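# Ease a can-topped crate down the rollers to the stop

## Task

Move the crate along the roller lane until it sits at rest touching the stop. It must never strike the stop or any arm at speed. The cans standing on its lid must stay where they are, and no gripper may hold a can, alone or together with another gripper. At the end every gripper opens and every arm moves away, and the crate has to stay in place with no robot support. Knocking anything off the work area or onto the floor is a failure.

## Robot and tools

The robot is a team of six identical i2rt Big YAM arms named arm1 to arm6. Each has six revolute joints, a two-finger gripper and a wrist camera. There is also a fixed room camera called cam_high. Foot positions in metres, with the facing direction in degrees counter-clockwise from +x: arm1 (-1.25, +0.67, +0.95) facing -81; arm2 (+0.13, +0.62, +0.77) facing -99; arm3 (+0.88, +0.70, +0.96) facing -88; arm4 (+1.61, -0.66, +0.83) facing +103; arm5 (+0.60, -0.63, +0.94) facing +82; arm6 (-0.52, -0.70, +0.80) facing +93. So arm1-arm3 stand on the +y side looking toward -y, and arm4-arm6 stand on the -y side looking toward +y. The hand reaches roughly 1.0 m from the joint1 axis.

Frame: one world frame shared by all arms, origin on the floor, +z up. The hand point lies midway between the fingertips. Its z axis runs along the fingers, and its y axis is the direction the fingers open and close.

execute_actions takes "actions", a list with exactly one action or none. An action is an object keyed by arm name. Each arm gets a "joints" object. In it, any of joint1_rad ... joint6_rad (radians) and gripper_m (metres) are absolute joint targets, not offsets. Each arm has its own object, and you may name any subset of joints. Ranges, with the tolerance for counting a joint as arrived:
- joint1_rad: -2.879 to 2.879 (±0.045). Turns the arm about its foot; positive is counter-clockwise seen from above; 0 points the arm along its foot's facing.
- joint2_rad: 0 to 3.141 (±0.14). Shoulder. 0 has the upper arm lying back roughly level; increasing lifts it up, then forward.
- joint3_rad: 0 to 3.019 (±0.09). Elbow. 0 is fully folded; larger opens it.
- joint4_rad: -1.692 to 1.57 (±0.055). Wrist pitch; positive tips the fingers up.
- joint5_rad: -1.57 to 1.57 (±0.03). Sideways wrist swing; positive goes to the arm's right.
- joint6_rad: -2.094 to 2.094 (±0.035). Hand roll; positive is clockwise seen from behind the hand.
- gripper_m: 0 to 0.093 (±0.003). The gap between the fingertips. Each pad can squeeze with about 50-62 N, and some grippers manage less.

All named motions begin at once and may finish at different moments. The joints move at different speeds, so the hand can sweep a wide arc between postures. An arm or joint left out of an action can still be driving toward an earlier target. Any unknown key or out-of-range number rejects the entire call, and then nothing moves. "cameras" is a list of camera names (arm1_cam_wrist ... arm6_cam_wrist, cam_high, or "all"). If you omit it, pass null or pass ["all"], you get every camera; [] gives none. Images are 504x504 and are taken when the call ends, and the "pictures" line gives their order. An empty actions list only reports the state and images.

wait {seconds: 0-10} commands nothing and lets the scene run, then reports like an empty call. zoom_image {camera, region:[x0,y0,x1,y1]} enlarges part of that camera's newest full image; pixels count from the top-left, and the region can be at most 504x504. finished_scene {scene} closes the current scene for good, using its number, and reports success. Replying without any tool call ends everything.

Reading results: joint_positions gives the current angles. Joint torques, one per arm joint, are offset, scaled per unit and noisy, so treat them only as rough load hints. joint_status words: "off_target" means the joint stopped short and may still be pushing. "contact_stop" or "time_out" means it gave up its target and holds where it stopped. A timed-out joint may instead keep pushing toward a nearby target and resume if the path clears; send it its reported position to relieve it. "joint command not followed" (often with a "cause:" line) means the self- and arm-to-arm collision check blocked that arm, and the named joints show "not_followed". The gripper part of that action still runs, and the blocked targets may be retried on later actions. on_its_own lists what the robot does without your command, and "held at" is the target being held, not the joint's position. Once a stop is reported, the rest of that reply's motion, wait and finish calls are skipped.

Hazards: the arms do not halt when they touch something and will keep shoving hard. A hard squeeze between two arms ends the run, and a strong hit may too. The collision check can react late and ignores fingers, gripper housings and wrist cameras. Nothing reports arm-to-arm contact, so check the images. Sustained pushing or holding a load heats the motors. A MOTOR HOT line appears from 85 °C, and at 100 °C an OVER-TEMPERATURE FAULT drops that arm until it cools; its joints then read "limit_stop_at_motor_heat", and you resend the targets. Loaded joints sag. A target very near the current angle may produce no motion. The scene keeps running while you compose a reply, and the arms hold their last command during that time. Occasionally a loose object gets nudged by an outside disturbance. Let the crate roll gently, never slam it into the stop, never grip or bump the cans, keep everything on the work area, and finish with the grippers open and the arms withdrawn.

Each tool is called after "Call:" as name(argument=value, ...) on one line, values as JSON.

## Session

Call:
execute_actions(actions=[])

Scene clock: 0.00 s.
Joint torques (N m, as the arm reports them, + toward a larger angle): no reading
arm1.joint_positions: joint1_rad=-0.682 joint2_rad=+0.640 joint3_rad=+1.371 joint4_rad=-1.472 joint5_rad=-0.260 joint6_rad=+0.131 gripper_m=+0.094
arm1.joint_status: not commanded
arm1.hand: x=-1.3205 y=+0.4587 z=+1.4574 quat_wxyz=(-0.319, -0.791, -0.449, +0.268) (m; scene frame)
arm2.joint_positions: joint1_rad=+0.567 joint2_rad=+0.508 joint3_rad=+1.425 joint4_rad=-1.317 joint5_rad=+0.173 joint6_rad=-0.222 gripper_m=+0.094
arm2.joint_status: not commanded
arm2.hand: x=+0.1861 y=+0.4428 z=+1.3475 quat_wxyz=(-0.371, -0.418, -0.721, +0.410) (m; scene frame)
arm3.joint_positions: joint1_rad=-0.084 joint2_rad=+0.625 joint3_rad=+1.382 joint4_rad=-1.369 joint5_rad=+0.129 joint6_rad=-0.210 gripper_m=+0.095
arm3.joint_status: not commanded
arm3.hand: x=+0.8543 y=+0.4655 z=+1.4852 quat_wxyz=(-0.235, -0.594, -0.657, +0.400) (m; scene frame)
arm4.joint_positions: joint1_rad=+0.044 joint2_rad=+0.486 joint3_rad=+1.446 joint4_rad=-1.300 joint5_rad=-0.035 joint6_rad=-0.418 gripper_m=+0.094
arm4.joint_status: not commanded
arm4.hand: x=+1.5579 y=-0.4943 z=+1.4322 quat_wxyz=(-0.427, +0.744, -0.337, -0.389) (m; scene frame)
arm5.joint_positions: joint1_rad=+0.580 joint2_rad=+0.433 joint3_rad=+1.427 joint4_rad=-1.192 joint5_rad=+0.247 joint6_rad=-0.161 gripper_m=+0.094
arm5.joint_status: not commanded
arm5.hand: x=+0.5668 y=-0.4768 z=+1.5650 quat_wxyz=(-0.455, +0.645, -0.426, -0.443) (m; scene frame)
arm6.joint_positions: joint1_rad=-0.244 joint2_rad=+0.453 joint3_rad=+1.412 joint4_rad=-1.368 joint5_rad=-0.154 joint6_rad=+0.350 gripper_m=+0.095
arm6.joint_status: not commanded
arm6.hand: x=-0.5086 y=-0.5387 z=+1.3762 quat_wxyz=(-0.299, +0.445, -0.709, -0.458) (m; scene frame)
pictures: arm1_cam_wrist, arm2_cam_wrist, arm3_cam_wrist, arm4_cam_wrist, arm5_cam_wrist, arm6_cam_wrist, cam_high
Images, in order (width x height): arm1_cam_wrist 504x504, arm2_cam_wrist 504x504, arm3_cam_wrist 504x504, arm4_cam_wrist 504x504, arm5_cam_wrist 504x504, arm6_cam_wrist 504x504, cam_high 504x504.

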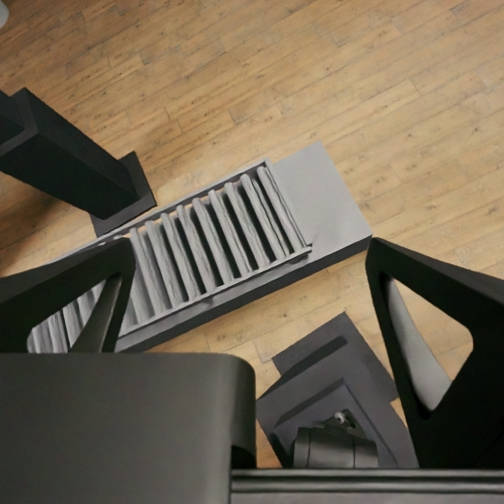

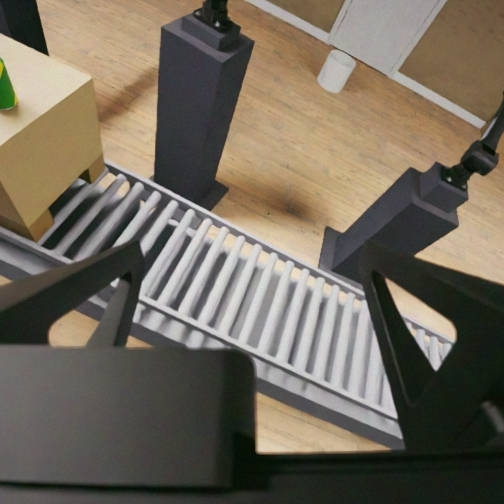

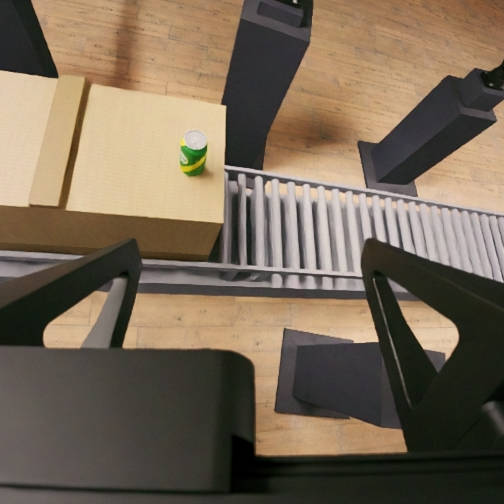

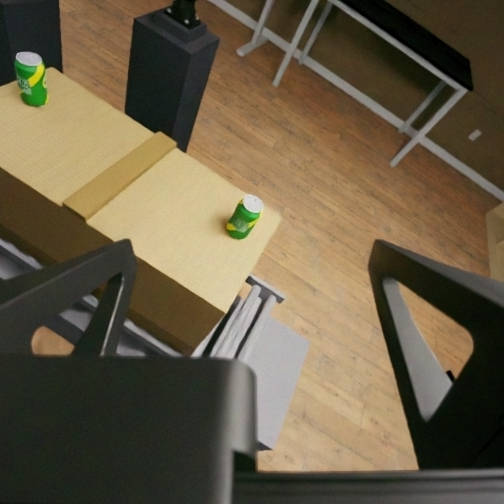

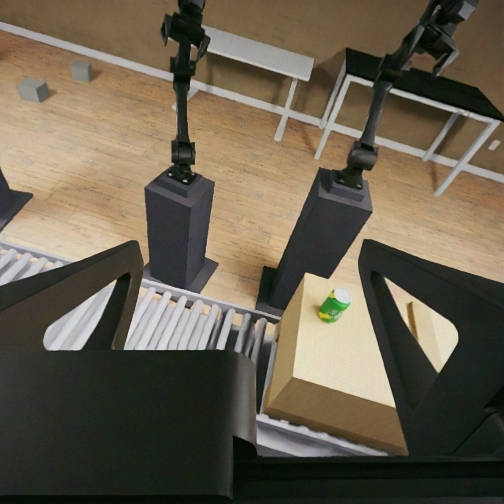

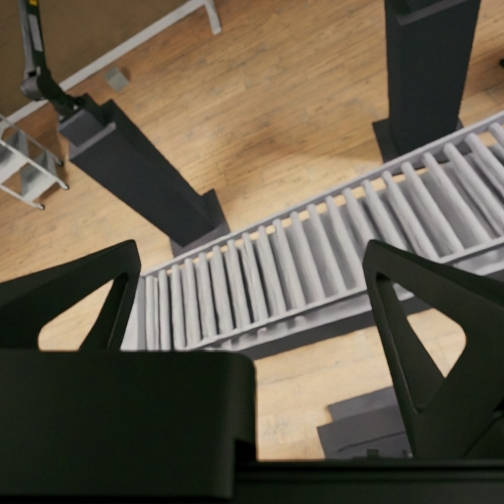

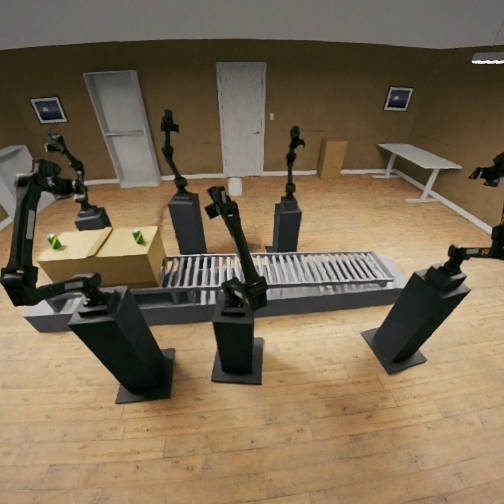

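Call:
execute_actions(actions=[{"arm3":{"joints":{"joint1_rad":0.49,"joint2_rad":2.25,"joint3_rad":1.92,"joint4_rad":-1.22,"joint5_rad":0,"joint6_rad":0.52}},"arm2":{"joints":{"joint1_rad":0.6,"joint2_rad":2.15,"joint3_rad":1.68,"joint4_rad":-1.0,"joint5_rad":-0.3,"joint6_rad":1.9,"gripper_m":0}},"arm6":{"joints":{"joint5_rad":0.3,"joint6_rad":-1.9,"gripper_m":0}},"arm1":{"joints":{"joint1_rad":0.3,"joint5_rad":-0.3,"joint6_rad":1.9,"gripper_m":0}}}], cameras=["arm3_cam_wrist","arm5_cam_wrist"])

Scene clock: 4.33 s.
Joint torques (N m, as the arm reports them, + toward a larger angle): arm1=[ 1.72 -0.78 10.73  1.5  -0.04  0.06] | arm2=[  0.76 -18.95   7.99  -0.13  -0.2    0.08] | arm3=[ -1.59 -20.95   9.16   0.85  -0.06   0.08] | arm4=[-1.18  5.96  8.98  2.15 -0.02 -0.06] | arm5=[-1.28  6.16  9.53  1.61 -0.06  0.12] | arm6=[-0.58  5.42  7.88  2.38  0.03 -0.1 ]
arm1.joint_positions: joint1_rad=+0.290 joint2_rad=+0.640 joint3_rad=+1.371 joint4_rad=-1.472 joint5_rad=-0.299 joint6_rad=+1.886 gripper_m=+0.000
arm1.joint_status: all done
arm1.hand: x=-1.1084 y=+0.4956 z=+1.4580 quat_wxyz=(-0.318, -0.900, -0.120, -0.273) (m; scene frame)
arm2.joint_positions: joint1_rad=+0.595 joint2_rad=+2.152 joint3_rad=+1.657 joint4_rad=-0.998 joint5_rad=-0.297 joint6_rad=+1.891 gripper_m=+0.000
arm2.joint_status: all done
arm2.hand: x=+0.4476 y=+0.0605 z=+0.7504 quat_wxyz=(+0.020, -0.987, -0.060, -0.144) (m; scene frame)
arm3.joint_positions: joint1_rad=+0.493 joint2_rad=+2.244 joint3_rad=+1.895 joint4_rad=-1.223 joint5_rad=+0.002 joint6_rad=+0.505 gripper_m=+0.095
arm3.joint_status: all done
arm3.hand: x=+1.2246 y=+0.1195 z=+0.9625 quat_wxyz=(+0.002, -0.697, -0.717, +0.002) (m; scene frame)
arm4.joint_positions: joint1_rad=+0.044 joint2_rad=+0.486 joint3_rad=+1.446 joint4_rad=-1.300 joint5_rad=-0.035 joint6_rad=-0.418 gripper_m=+0.094
arm4.joint_status: not commanded
arm4.hand: x=+1.5579 y=-0.4943 z=+1.4322 quat_wxyz=(-0.427, +0.744, -0.337, -0.389) (m; scene frame)
arm5.joint_positions: joint1_rad=+0.580 joint2_rad=+0.433 joint3_rad=+1.427 joint4_rad=-1.192 joint5_rad=+0.247 joint6_rad=-0.161 gripper_m=+0.094
arm5.joint_status: not commanded
arm5.hand: x=+0.5668 y=-0.4768 z=+1.5650 quat_wxyz=(-0.455, +0.645, -0.426, -0.443) (m; scene frame)
arm6.joint_positions: joint1_rad=-0.244 joint2_rad=+0.453 joint3_rad=+1.412 joint4_rad=-1.368 joint5_rad=+0.297 joint6_rad=-1.889 gripper_m=+0.001
arm6.joint_status: all done
arm6.hand: x=-0.4342 y=-0.5583 z=+1.3775 quat_wxyz=(-0.490, +0.834, -0.031, +0.251) (m; scene frame)
pictures: arm3_cam_wrist, arm5_cam_wrist
Images, in order (width x height): arm3_cam_wrist 504x504, arm5_cam_wrist 504x504.

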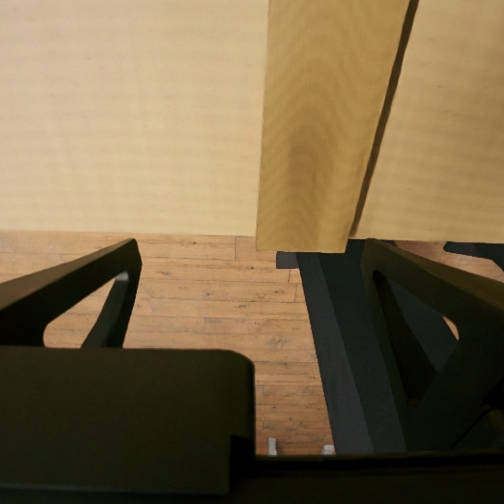

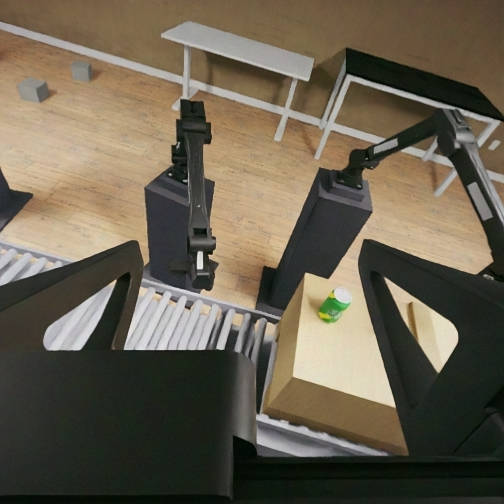

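Ridge is at about x=1.192.

Call:
execute_actions(actions=[{"arm3":{"joints":{"joint1_rad":0.432,"joint2_rad":2.44,"joint4_rad":-1.05,"joint6_rad":0.46}}}], cameras=["arm3_cam_wrist"])

Scene clock: 6.17 s.
Joint torques (N m, as the arm reports them, + toward a larger angle): arm1=[ 1.67 -0.72 10.75  1.51 -0.04  0.09] | arm2=[  0.81 -18.87   7.99  -0.13  -0.2    0.07] | arm3=[ -1.12 -19.25   7.16   1.3   -0.04  -0.18] | arm4=[-1.9   5.47  9.08  2.1  -0.02 -0.05] | arm5=[-0.93  6.39  9.66  1.77 -0.06  0.13] | arm6=[-0.55  5.36  7.9   2.36  0.03 -0.12]
arm1.joint_positions: joint1_rad=+0.290 joint2_rad=+0.640 joint3_rad=+1.371 joint4_rad=-1.472 joint5_rad=-0.299 joint6_rad=+1.886 gripper_m=+0.000
arm1.joint_status: not commanded
arm1.hand: x=-1.1084 y=+0.4956 z=+1.4580 quat_wxyz=(-0.318, -0.900, -0.120, -0.273) (m; scene frame)
arm2.joint_positions: joint1_rad=+0.595 joint2_rad=+2.152 joint3_rad=+1.657 joint4_rad=-0.998 joint5_rad=-0.297 joint6_rad=+1.892 gripper_m=+0.000
arm2.joint_status: not commanded
arm2.hand: x=+0.4476 y=+0.0605 z=+0.7504 quat_wxyz=(+0.020, -0.987, -0.060, -0.144) (m; scene frame)
arm3.joint_positions: joint1_rad=+0.427 joint2_rad=+2.399 joint3_rad=+1.919 joint4_rad=-1.061 joint5_rad=+0.001 joint6_rad=+0.474 gripper_m=+0.095
arm3.joint_status: all done
arm3.hand: x=+1.1960 y=+0.0776 z=+0.8696 quat_wxyz=(-0.013, -0.709, -0.705, +0.007) (m; scene frame)
arm4.joint_positions: joint1_rad=+0.044 joint2_rad=+0.486 joint3_rad=+1.446 joint4_rad=-1.300 joint5_rad=-0.035 joint6_rad=-0.418 gripper_m=+0.094
arm4.joint_status: not commanded
arm4.hand: x=+1.5579 y=-0.4943 z=+1.4322 quat_wxyz=(-0.427, +0.744, -0.337, -0.389) (m; scene frame)
arm5.joint_positions: joint1_rad=+0.580 joint2_rad=+0.433 joint3_rad=+1.427 joint4_rad=-1.192 joint5_rad=+0.247 joint6_rad=-0.161 gripper_m=+0.094
arm5.joint_status: not commanded
arm5.hand: x=+0.5668 y=-0.4768 z=+1.5650 quat_wxyz=(-0.455, +0.645, -0.426, -0.443) (m; scene frame)
arm6.joint_positions: joint1_rad=-0.244 joint2_rad=+0.453 joint3_rad=+1.412 joint4_rad=-1.368 joint5_rad=+0.297 joint6_rad=-1.890 gripper_m=+0.001
arm6.joint_status: not commanded
arm6.hand: x=-0.4342 y=-0.5583 z=+1.3775 quat_wxyz=(-0.490, +0.834, -0.031, +0.251) (m; scene frame)
pictures: arm3_cam_wrist
Images, in order (width x height): arm3_cam_wrist 504x504.

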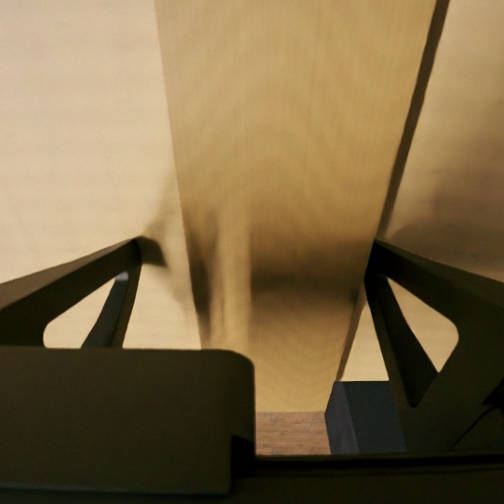

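Call:
execute_actions(actions=[{"arm3":{"joints":{"joint1_rad":0.3,"joint2_rad":2.52,"joint6_rad":0.33,"gripper_m":0.082}}}], cameras=["arm3_cam_wrist"])

Call:
execute_actions(actions=[{"arm3":{"joints":{"joint1_rad":0.16,"joint6_rad":0.18}}}], cameras=[])

Call:
execute_actions(actions=[{"arm3":{"joints":{"joint1_rad":0.03,"joint6_rad":0.05}}}], cameras=["arm3_cam_wrist","arm5_cam_wrist"])

Scene clock: 8.77 s.
Joint torques (N m, as the arm reports them, + toward a larger angle): arm1=[ 1.65 -0.81 10.74  1.49 -0.04  0.08] | arm2=[  0.75 -18.87   7.99  -0.13  -0.19   0.07] | arm3=[ -2.62 -13.44   6.9    1.51  -0.09  -0.36] | arm4=[-1.6   6.17  9.13  2.11  0.   -0.06] | arm5=[-0.82  6.3   9.71  1.68 -0.03  0.15] | arm6=[-0.7   5.46  7.87  2.36  0.04 -0.1 ]
arm1.joint_positions: joint1_rad=+0.290 joint2_rad=+0.640 joint3_rad=+1.371 joint4_rad=-1.472 joint5_rad=-0.299 joint6_rad=+1.886 gripper_m=+0.000
arm1.joint_status: not commanded
arm1.hand: x=-1.1084 y=+0.4956 z=+1.4580 quat_wxyz=(-0.318, -0.900, -0.120, -0.273) (m; scene frame)
arm2.joint_positions: joint1_rad=+0.595 joint2_rad=+2.152 joint3_rad=+1.657 joint4_rad=-0.998 joint5_rad=-0.297 joint6_rad=+1.892 gripper_m=+0.000
arm2.joint_status: not commanded
arm2.hand: x=+0.4476 y=+0.0605 z=+0.7504 quat_wxyz=(+0.020, -0.987, -0.060, -0.144) (m; scene frame)
arm3.joint_positions: joint1_rad=+0.317 joint2_rad=+2.405 joint3_rad=+1.924 joint4_rad=-1.064 joint5_rad=+0.002 joint6_rad=+0.364 gripper_m=+0.082
arm3.joint_status: all done
arm3.hand: x=+1.1263 y=+0.0474 z=+0.8670 quat_wxyz=(-0.009, -0.709, -0.705, +0.008) (m; scene frame)
arm4.joint_positions: joint1_rad=+0.044 joint2_rad=+0.486 joint3_rad=+1.446 joint4_rad=-1.300 joint5_rad=-0.035 joint6_rad=-0.418 gripper_m=+0.094
arm4.joint_status: not commanded
arm4.hand: x=+1.5579 y=-0.4943 z=+1.4322 quat_wxyz=(-0.427, +0.744, -0.337, -0.389) (m; scene frame)
arm5.joint_positions: joint1_rad=+0.580 joint2_rad=+0.433 joint3_rad=+1.427 joint4_rad=-1.192 joint5_rad=+0.247 joint6_rad=-0.161 gripper_m=+0.094
arm5.joint_status: not commanded
arm5.hand: x=+0.5668 y=-0.4768 z=+1.5650 quat_wxyz=(-0.455, +0.645, -0.426, -0.443) (m; scene frame)
arm6.joint_positions: joint1_rad=-0.244 joint2_rad=+0.453 joint3_rad=+1.412 joint4_rad=-1.368 joint5_rad=+0.297 joint6_rad=-1.890 gripper_m=+0.001
arm6.joint_status: not commanded
arm6.hand: x=-0.4342 y=-0.5583 z=+1.3775 quat_wxyz=(-0.490, +0.834, -0.031, +0.251) (m; scene frame)
pictures: arm3_cam_wrist
Images, in order (width x height): arm3_cam_wrist 504x504.

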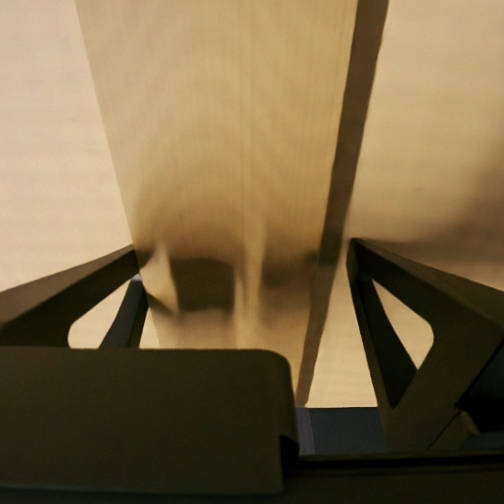

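Scene clock: 10.70 s.
Joint torques (N m, as the arm reports them, + toward a larger angle): arm1=[ 1.71 -0.73 10.75  1.52 -0.04  0.08] | arm2=[  0.77 -18.87   8.    -0.13  -0.2    0.07] | arm3=[  0.19 -13.57   6.88   2.32  -0.08  -0.11] | arm4=[-1.5   5.87  9.19  2.2   0.02 -0.09] | arm5=[-1.12  7.02  9.57  1.76 -0.08  0.15] | arm6=[-0.58  5.35  7.86  2.34  0.03 -0.11]
arm1.joint_positions: joint1_rad=+0.290 joint2_rad=+0.640 joint3_rad=+1.371 joint4_rad=-1.472 joint5_rad=-0.299 joint6_rad=+1.886 gripper_m=+0.000
arm1.joint_status: not commanded
arm1.hand: x=-1.1084 y=+0.4956 z=+1.4580 quat_wxyz=(-0.318, -0.900, -0.120, -0.273) (m; scene frame)
arm2.joint_positions: joint1_rad=+0.595 joint2_rad=+2.152 joint3_rad=+1.657 joint4_rad=-0.998 joint5_rad=-0.297 joint6_rad=+1.892 gripper_m=+0.000
arm2.joint_status: not commanded
arm2.hand: x=+0.4476 y=+0.0605 z=+0.7504 quat_wxyz=(+0.020, -0.987, -0.060, -0.144) (m; scene frame)
arm3.joint_positions: joint1_rad=+0.136 joint2_rad=+2.407 joint3_rad=+1.924 joint4_rad=-1.082 joint5_rad=+0.001 joint6_rad=+0.187 gripper_m=+0.082
arm3.joint_status: all done
arm3.hand: x=+1.0050 y=+0.0189 z=+0.8666 quat_wxyz=(-0.001, -0.711, -0.704, +0.004) (m; scene frame)
arm4.joint_positions: joint1_rad=+0.044 joint2_rad=+0.486 joint3_rad=+1.446 joint4_rad=-1.300 joint5_rad=-0.035 joint6_rad=-0.418 gripper_m=+0.094
arm4.joint_status: not commanded
arm4.hand: x=+1.5579 y=-0.4943 z=+1.4322 quat_wxyz=(-0.427, +0.744, -0.337, -0.389) (m; scene frame)
arm5.joint_positions: joint1_rad=+0.580 joint2_rad=+0.433 joint3_rad=+1.427 joint4_rad=-1.192 joint5_rad=+0.247 joint6_rad=-0.161 gripper_m=+0.094
arm5.joint_status: not commanded
arm5.hand: x=+0.5668 y=-0.4768 z=+1.5650 quat_wxyz=(-0.455, +0.645, -0.426, -0.443) (m; scene frame)
arm6.joint_positions: joint1_rad=-0.244 joint2_rad=+0.453 joint3_rad=+1.412 joint4_rad=-1.368 joint5_rad=+0.297 joint6_rad=-1.890 gripper_m=+0.001
arm6.joint_status: not commanded
arm6.hand: x=-0.4342 y=-0.5583 z=+1.3775 quat_wxyz=(-0.490, +0.834, -0.031, +0.251) (m; scene frame)
pictures: none
No camera images: the call's "cameras" was empty. Leave "cameras" out to get every camera's image.

Scene clock: 12.43 s.
Joint torques (N m, as the arm reports them, + toward a larger angle): arm1=[ 1.74 -0.74 10.74  1.49 -0.04  0.08] | arm2=[  0.74 -18.85   8.    -0.13  -0.2    0.07] | arm3=[ -0.91 -13.56   6.87   2.3   -0.08  -0.16] | arm4=[-1.83  5.56  9.    2.1   0.01 -0.06] | arm5=[-1.27  6.4   9.74  1.83 -0.05  0.17] | arm6=[-0.55  5.33  7.88  2.36  0.03 -0.1 ]
arm1.joint_positions: joint1_rad=+0.290 joint2_rad=+0.640 joint3_rad=+1.371 joint4_rad=-1.472 joint5_rad=-0.299 joint6_rad=+1.886 gripper_m=+0.000
arm1.joint_status: not commanded
arm1.hand: x=-1.1084 y=+0.4956 z=+1.4580 quat_wxyz=(-0.318, -0.900, -0.120, -0.273) (m; scene frame)
arm2.joint_positions: joint1_rad=+0.595 joint2_rad=+2.152 joint3_rad=+1.657 joint4_rad=-0.998 joint5_rad=-0.297 joint6_rad=+1.892 gripper_m=+0.000
arm2.joint_status: not commanded
arm2.hand: x=+0.4476 y=+0.0605 z=+0.7504 quat_wxyz=(+0.020, -0.987, -0.060, -0.144) (m; scene frame)
arm3.joint_positions: joint1_rad=+0.023 joint2_rad=+2.407 joint3_rad=+1.924 joint4_rad=-1.081 joint5_rad=+0.001 joint6_rad=+0.061 gripper_m=+0.082
arm3.joint_status: all done
arm3.hand: x=+0.9274 y=+0.0096 z=+0.8667 quat_wxyz=(-0.001, -0.706, -0.708, +0.004) (m; scene frame)
arm4.joint_positions: joint1_rad=+0.044 joint2_rad=+0.486 joint3_rad=+1.446 joint4_rad=-1.300 joint5_rad=-0.035 joint6_rad=-0.418 gripper_m=+0.094
arm4.joint_status: not commanded
arm4.hand: x=+1.5579 y=-0.4943 z=+1.4322 quat_wxyz=(-0.427, +0.744, -0.337, -0.389) (m; scene frame)
arm5.joint_positions: joint1_rad=+0.580 joint2_rad=+0.433 joint3_rad=+1.427 joint4_rad=-1.192 joint5_rad=+0.247 joint6_rad=-0.161 gripper_m=+0.094
arm5.joint_status: not commanded
arm5.hand: x=+0.5668 y=-0.4768 z=+1.5650 quat_wxyz=(-0.455, +0.645, -0.426, -0.443) (m; scene frame)
arm6.joint_positions: joint1_rad=-0.244 joint2_rad=+0.453 joint3_rad=+1.412 joint4_rad=-1.368 joint5_rad=+0.297 joint6_rad=-1.890 gripper_m=+0.001
arm6.joint_status: not commanded
arm6.hand: x=-0.4342 y=-0.5583 z=+1.3775 quat_wxyz=(-0.490, +0.834, -0.031, +0.251) (m; scene frame)
pictures: arm3_cam_wrist, arm5_cam_wrist
Images, in order (width x height): arm3_cam_wrist 504x504, arm5_cam_wrist 504x504.

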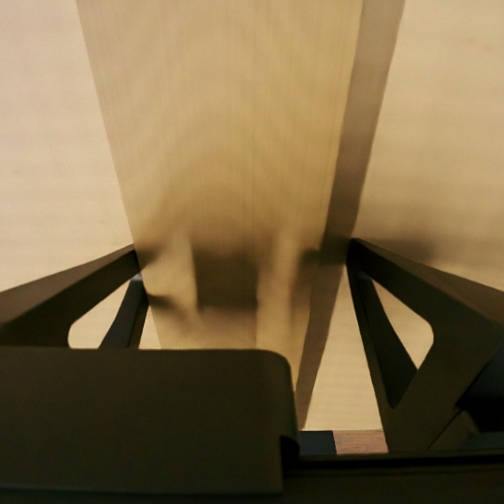

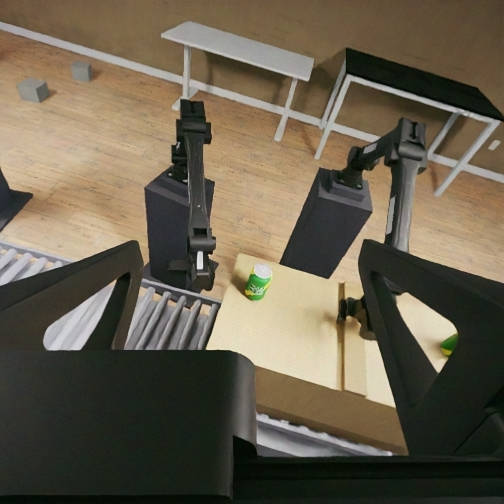

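Call:
execute_actions(actions=[{"arm3":{"joints":{"joint1_rad":-0.07,"joint6_rad":-0.05,"gripper_m":0.075}}}], cameras=[])

Call:
execute_actions(actions=[{"arm3":{"joints":{"joint1_rad":-0.19,"joint6_rad":-0.17}},"arm2":{"joints":{"joint1_rad":0.48}}}], cameras=[])

Call:
execute_actions(actions=[{"arm3":{"joints":{"joint1_rad":-0.31,"joint6_rad":-0.29}},"arm2":{"joints":{"joint1_rad":0.36,"joint6_rad":1.8}}}], cameras=["arm3_cam_wrist","arm5_cam_wrist"])

Scene clock: 15.10 s.
Joint torques (N m, as the arm reports them, + toward a larger angle): arm1=[ 1.67 -0.7  10.72  1.52 -0.04  0.08] | arm2=[  2.21 -18.94   7.98   0.17  -0.37  -0.04] | arm3=[ -1.58 -13.61   6.88   2.28  -0.06  -0.2 ] | arm4=[-1.25  5.95  9.11  2.33  0.02 -0.05] | arm5=[-0.29  6.85  9.53  1.67 -0.06  0.11] | arm6=[-0.55  5.39  7.89  2.39  0.03 -0.1 ]
arm1.joint_positions: joint1_rad=+0.290 joint2_rad=+0.640 joint3_rad=+1.371 joint4_rad=-1.472 joint5_rad=-0.299 joint6_rad=+1.886 gripper_m=+0.000
arm1.joint_status: not commanded
arm1.hand: x=-1.1084 y=+0.4956 z=+1.4580 quat_wxyz=(-0.318, -0.900, -0.120, -0.273) (m; scene frame)
arm2.joint_positions: joint1_rad=+0.574 joint2_rad=+2.152 joint3_rad=+1.657 joint4_rad=-1.004 joint5_rad=-0.291 joint6_rad=+1.902 gripper_m=+0.000
arm2.joint_status: not commanded
arm2.hand: x=+0.4343 y=+0.0551 z=+0.7502 quat_wxyz=(+0.021, -0.989, -0.044, -0.141) (m; scene frame)
arm3.joint_positions: joint1_rad=-0.068 joint2_rad=+2.407 joint3_rad=+1.924 joint4_rad=-1.080 joint5_rad=+0.001 joint6_rad=-0.034 gripper_m=+0.075
arm3.joint_status: all done
arm3.hand: x=+0.8653 y=+0.0085 z=+0.8667 quat_wxyz=(-0.001, -0.705, -0.709, +0.004) (m; scene frame)
arm4.joint_positions: joint1_rad=+0.044 joint2_rad=+0.486 joint3_rad=+1.446 joint4_rad=-1.300 joint5_rad=-0.035 joint6_rad=-0.418 gripper_m=+0.094
arm4.joint_status: not commanded
arm4.hand: x=+1.5579 y=-0.4943 z=+1.4322 quat_wxyz=(-0.427, +0.744, -0.337, -0.389) (m; scene frame)
arm5.joint_positions: joint1_rad=+0.580 joint2_rad=+0.433 joint3_rad=+1.427 joint4_rad=-1.192 joint5_rad=+0.247 joint6_rad=-0.161 gripper_m=+0.094
arm5.joint_status: not commanded
arm5.hand: x=+0.5668 y=-0.4768 z=+1.5650 quat_wxyz=(-0.455, +0.645, -0.426, -0.443) (m; scene frame)
arm6.joint_positions: joint1_rad=-0.244 joint2_rad=+0.453 joint3_rad=+1.412 joint4_rad=-1.368 joint5_rad=+0.297 joint6_rad=-1.890 gripper_m=+0.001
arm6.joint_status: not commanded
arm6.hand: x=-0.4342 y=-0.5583 z=+1.3775 quat_wxyz=(-0.490, +0.834, -0.031, +0.251) (m; scene frame)
pictures: none
No camera images: the call's "cameras" was empty. Leave "cameras" out to get every camera's image.

Scene clock: 16.77 s.
Joint torques (N m, as the arm reports them, + toward a larger angle): arm1=[ 1.64 -0.77 10.75  1.51 -0.04  0.09] | arm2=[  2.91 -18.84   8.     0.44  -0.51   0.03] | arm3=[ -1.82 -13.93   6.58   1.28   0.04  -0.14] | arm4=[-1.75  6.13  9.18  2.03  0.   -0.03] | arm5=[-0.99  6.51  9.49  1.74 -0.09  0.14] | arm6=[-0.56  5.42  7.88  2.36  0.04 -0.11]
arm1.joint_positions: joint1_rad=+0.290 joint2_rad=+0.640 joint3_rad=+1.371 joint4_rad=-1.472 joint5_rad=-0.299 joint6_rad=+1.886 gripper_m=+0.000
arm1.joint_status: not commanded
arm1.hand: x=-1.1084 y=+0.4956 z=+1.4580 quat_wxyz=(-0.318, -0.900, -0.120, -0.273) (m; scene frame)
arm2.joint_positions: joint1_rad=+0.443 joint2_rad=+2.152 joint3_rad=+1.657 joint4_rad=-1.010 joint5_rad=-0.287 joint6_rad=+1.896 gripper_m=+0.000
arm2.joint_status: all done
arm2.hand: x=+0.3567 y=+0.0220 z=+0.7510 quat_wxyz=(+0.013, -0.990, +0.018, -0.139) (m; scene frame)
arm3.joint_positions: joint1_rad=-0.184 joint2_rad=+2.410 joint3_rad=+1.929 joint4_rad=-1.060 joint5_rad=-0.002 joint6_rad=-0.159 gripper_m=+0.075
arm3.joint_status: all done
arm3.hand: x=+0.7851 y=+0.0087 z=+0.8669 quat_wxyz=(-0.008, -0.701, -0.713, +0.013) (m; scene frame)
arm4.joint_positions: joint1_rad=+0.044 joint2_rad=+0.486 joint3_rad=+1.446 joint4_rad=-1.300 joint5_rad=-0.035 joint6_rad=-0.418 gripper_m=+0.094
arm4.joint_status: not commanded
arm4.hand: x=+1.5579 y=-0.4943 z=+1.4322 quat_wxyz=(-0.427, +0.744, -0.337, -0.389) (m; scene frame)
arm5.joint_positions: joint1_rad=+0.580 joint2_rad=+0.433 joint3_rad=+1.427 joint4_rad=-1.192 joint5_rad=+0.247 joint6_rad=-0.161 gripper_m=+0.094
arm5.joint_status: not commanded
arm5.hand: x=+0.5668 y=-0.4768 z=+1.5650 quat_wxyz=(-0.455, +0.645, -0.426, -0.443) (m; scene frame)
arm6.joint_positions: joint1_rad=-0.244 joint2_rad=+0.453 joint3_rad=+1.412 joint4_rad=-1.368 joint5_rad=+0.297 joint6_rad=-1.890 gripper_m=+0.001
arm6.joint_status: not commanded
arm6.hand: x=-0.4342 y=-0.5583 z=+1.3775 quat_wxyz=(-0.490, +0.834, -0.031, +0.251) (m; scene frame)
pictures: none
No camera images: the call's "cameras" was empty. Leave "cameras" out to get every camera's image.

Scene clock: 18.37 s.
Joint torques (N m, as the arm reports them, + toward a larger angle): arm1=[ 1.64 -0.8  10.73  1.51 -0.04  0.09] | arm2=[  3.16 -18.7    8.01   0.34  -0.58   0.04] | arm3=[ -2.39 -14.41   5.99   0.63   0.32  -0.24] | arm4=[-0.75  5.54  9.11  2.   -0.01 -0.06] | arm5=[-1.1   6.25  9.57  1.79 -0.06  0.11] | arm6=[-0.54  5.42  7.89  2.35  0.03 -0.11]
arm1.joint_positions: joint1_rad=+0.290 joint2_rad=+0.640 joint3_rad=+1.371 joint4_rad=-1.472 joint5_rad=-0.299 joint6_rad=+1.886 gripper_m=+0.000
arm1.joint_status: not commanded
arm1.hand: x=-1.1084 y=+0.4956 z=+1.4580 quat_wxyz=(-0.318, -0.900, -0.120, -0.273) (m; scene frame)
arm2.joint_positions: joint1_rad=+0.317 joint2_rad=+2.152 joint3_rad=+1.657 joint4_rad=-1.008 joint5_rad=-0.285 joint6_rad=+1.794 gripper_m=+0.000
arm2.joint_status: all done
arm2.hand: x=+0.2794 y=-0.0018 z=+0.7520 quat_wxyz=(-0.005, -0.990, +0.030, -0.138) (m; scene frame)
arm3.joint_positions: joint1_rad=-0.298 joint2_rad=+2.416 joint3_rad=+1.939 joint4_rad=-1.046 joint5_rad=-0.009 joint6_rad=-0.269 gripper_m=+0.075
arm3.joint_status: all done
arm3.hand: x=+0.7073 y=+0.0181 z=+0.8671 quat_wxyz=(-0.015, -0.703, -0.711, +0.020) (m; scene frame)
arm4.joint_positions: joint1_rad=+0.044 joint2_rad=+0.486 joint3_rad=+1.446 joint4_rad=-1.300 joint5_rad=-0.035 joint6_rad=-0.418 gripper_m=+0.094
arm4.joint_status: not commanded
arm4.hand: x=+1.5579 y=-0.4943 z=+1.4322 quat_wxyz=(-0.427, +0.744, -0.337, -0.389) (m; scene frame)
arm5.joint_positions: joint1_rad=+0.580 joint2_rad=+0.433 joint3_rad=+1.427 joint4_rad=-1.192 joint5_rad=+0.247 joint6_rad=-0.161 gripper_m=+0.094
arm5.joint_status: not commanded
arm5.hand: x=+0.5668 y=-0.4768 z=+1.5650 quat_wxyz=(-0.455, +0.645, -0.426, -0.443) (m; scene frame)
arm6.joint_positions: joint1_rad=-0.244 joint2_rad=+0.453 joint3_rad=+1.412 joint4_rad=-1.368 joint5_rad=+0.297 joint6_rad=-1.890 gripper_m=+0.001
arm6.joint_status: not commanded
arm6.hand: x=-0.4342 y=-0.5583 z=+1.3775 quat_wxyz=(-0.490, +0.834, -0.031, +0.251) (m; scene frame)
pictures: arm3_cam_wrist, arm5_cam_wrist
Images, in order (width x height): arm3_cam_wrist 504x504, arm5_cam_wrist 504x504.

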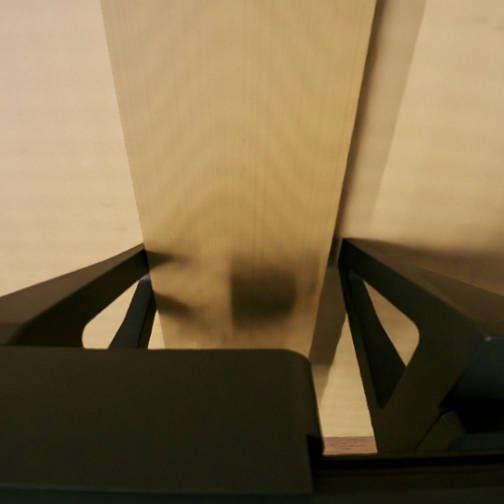

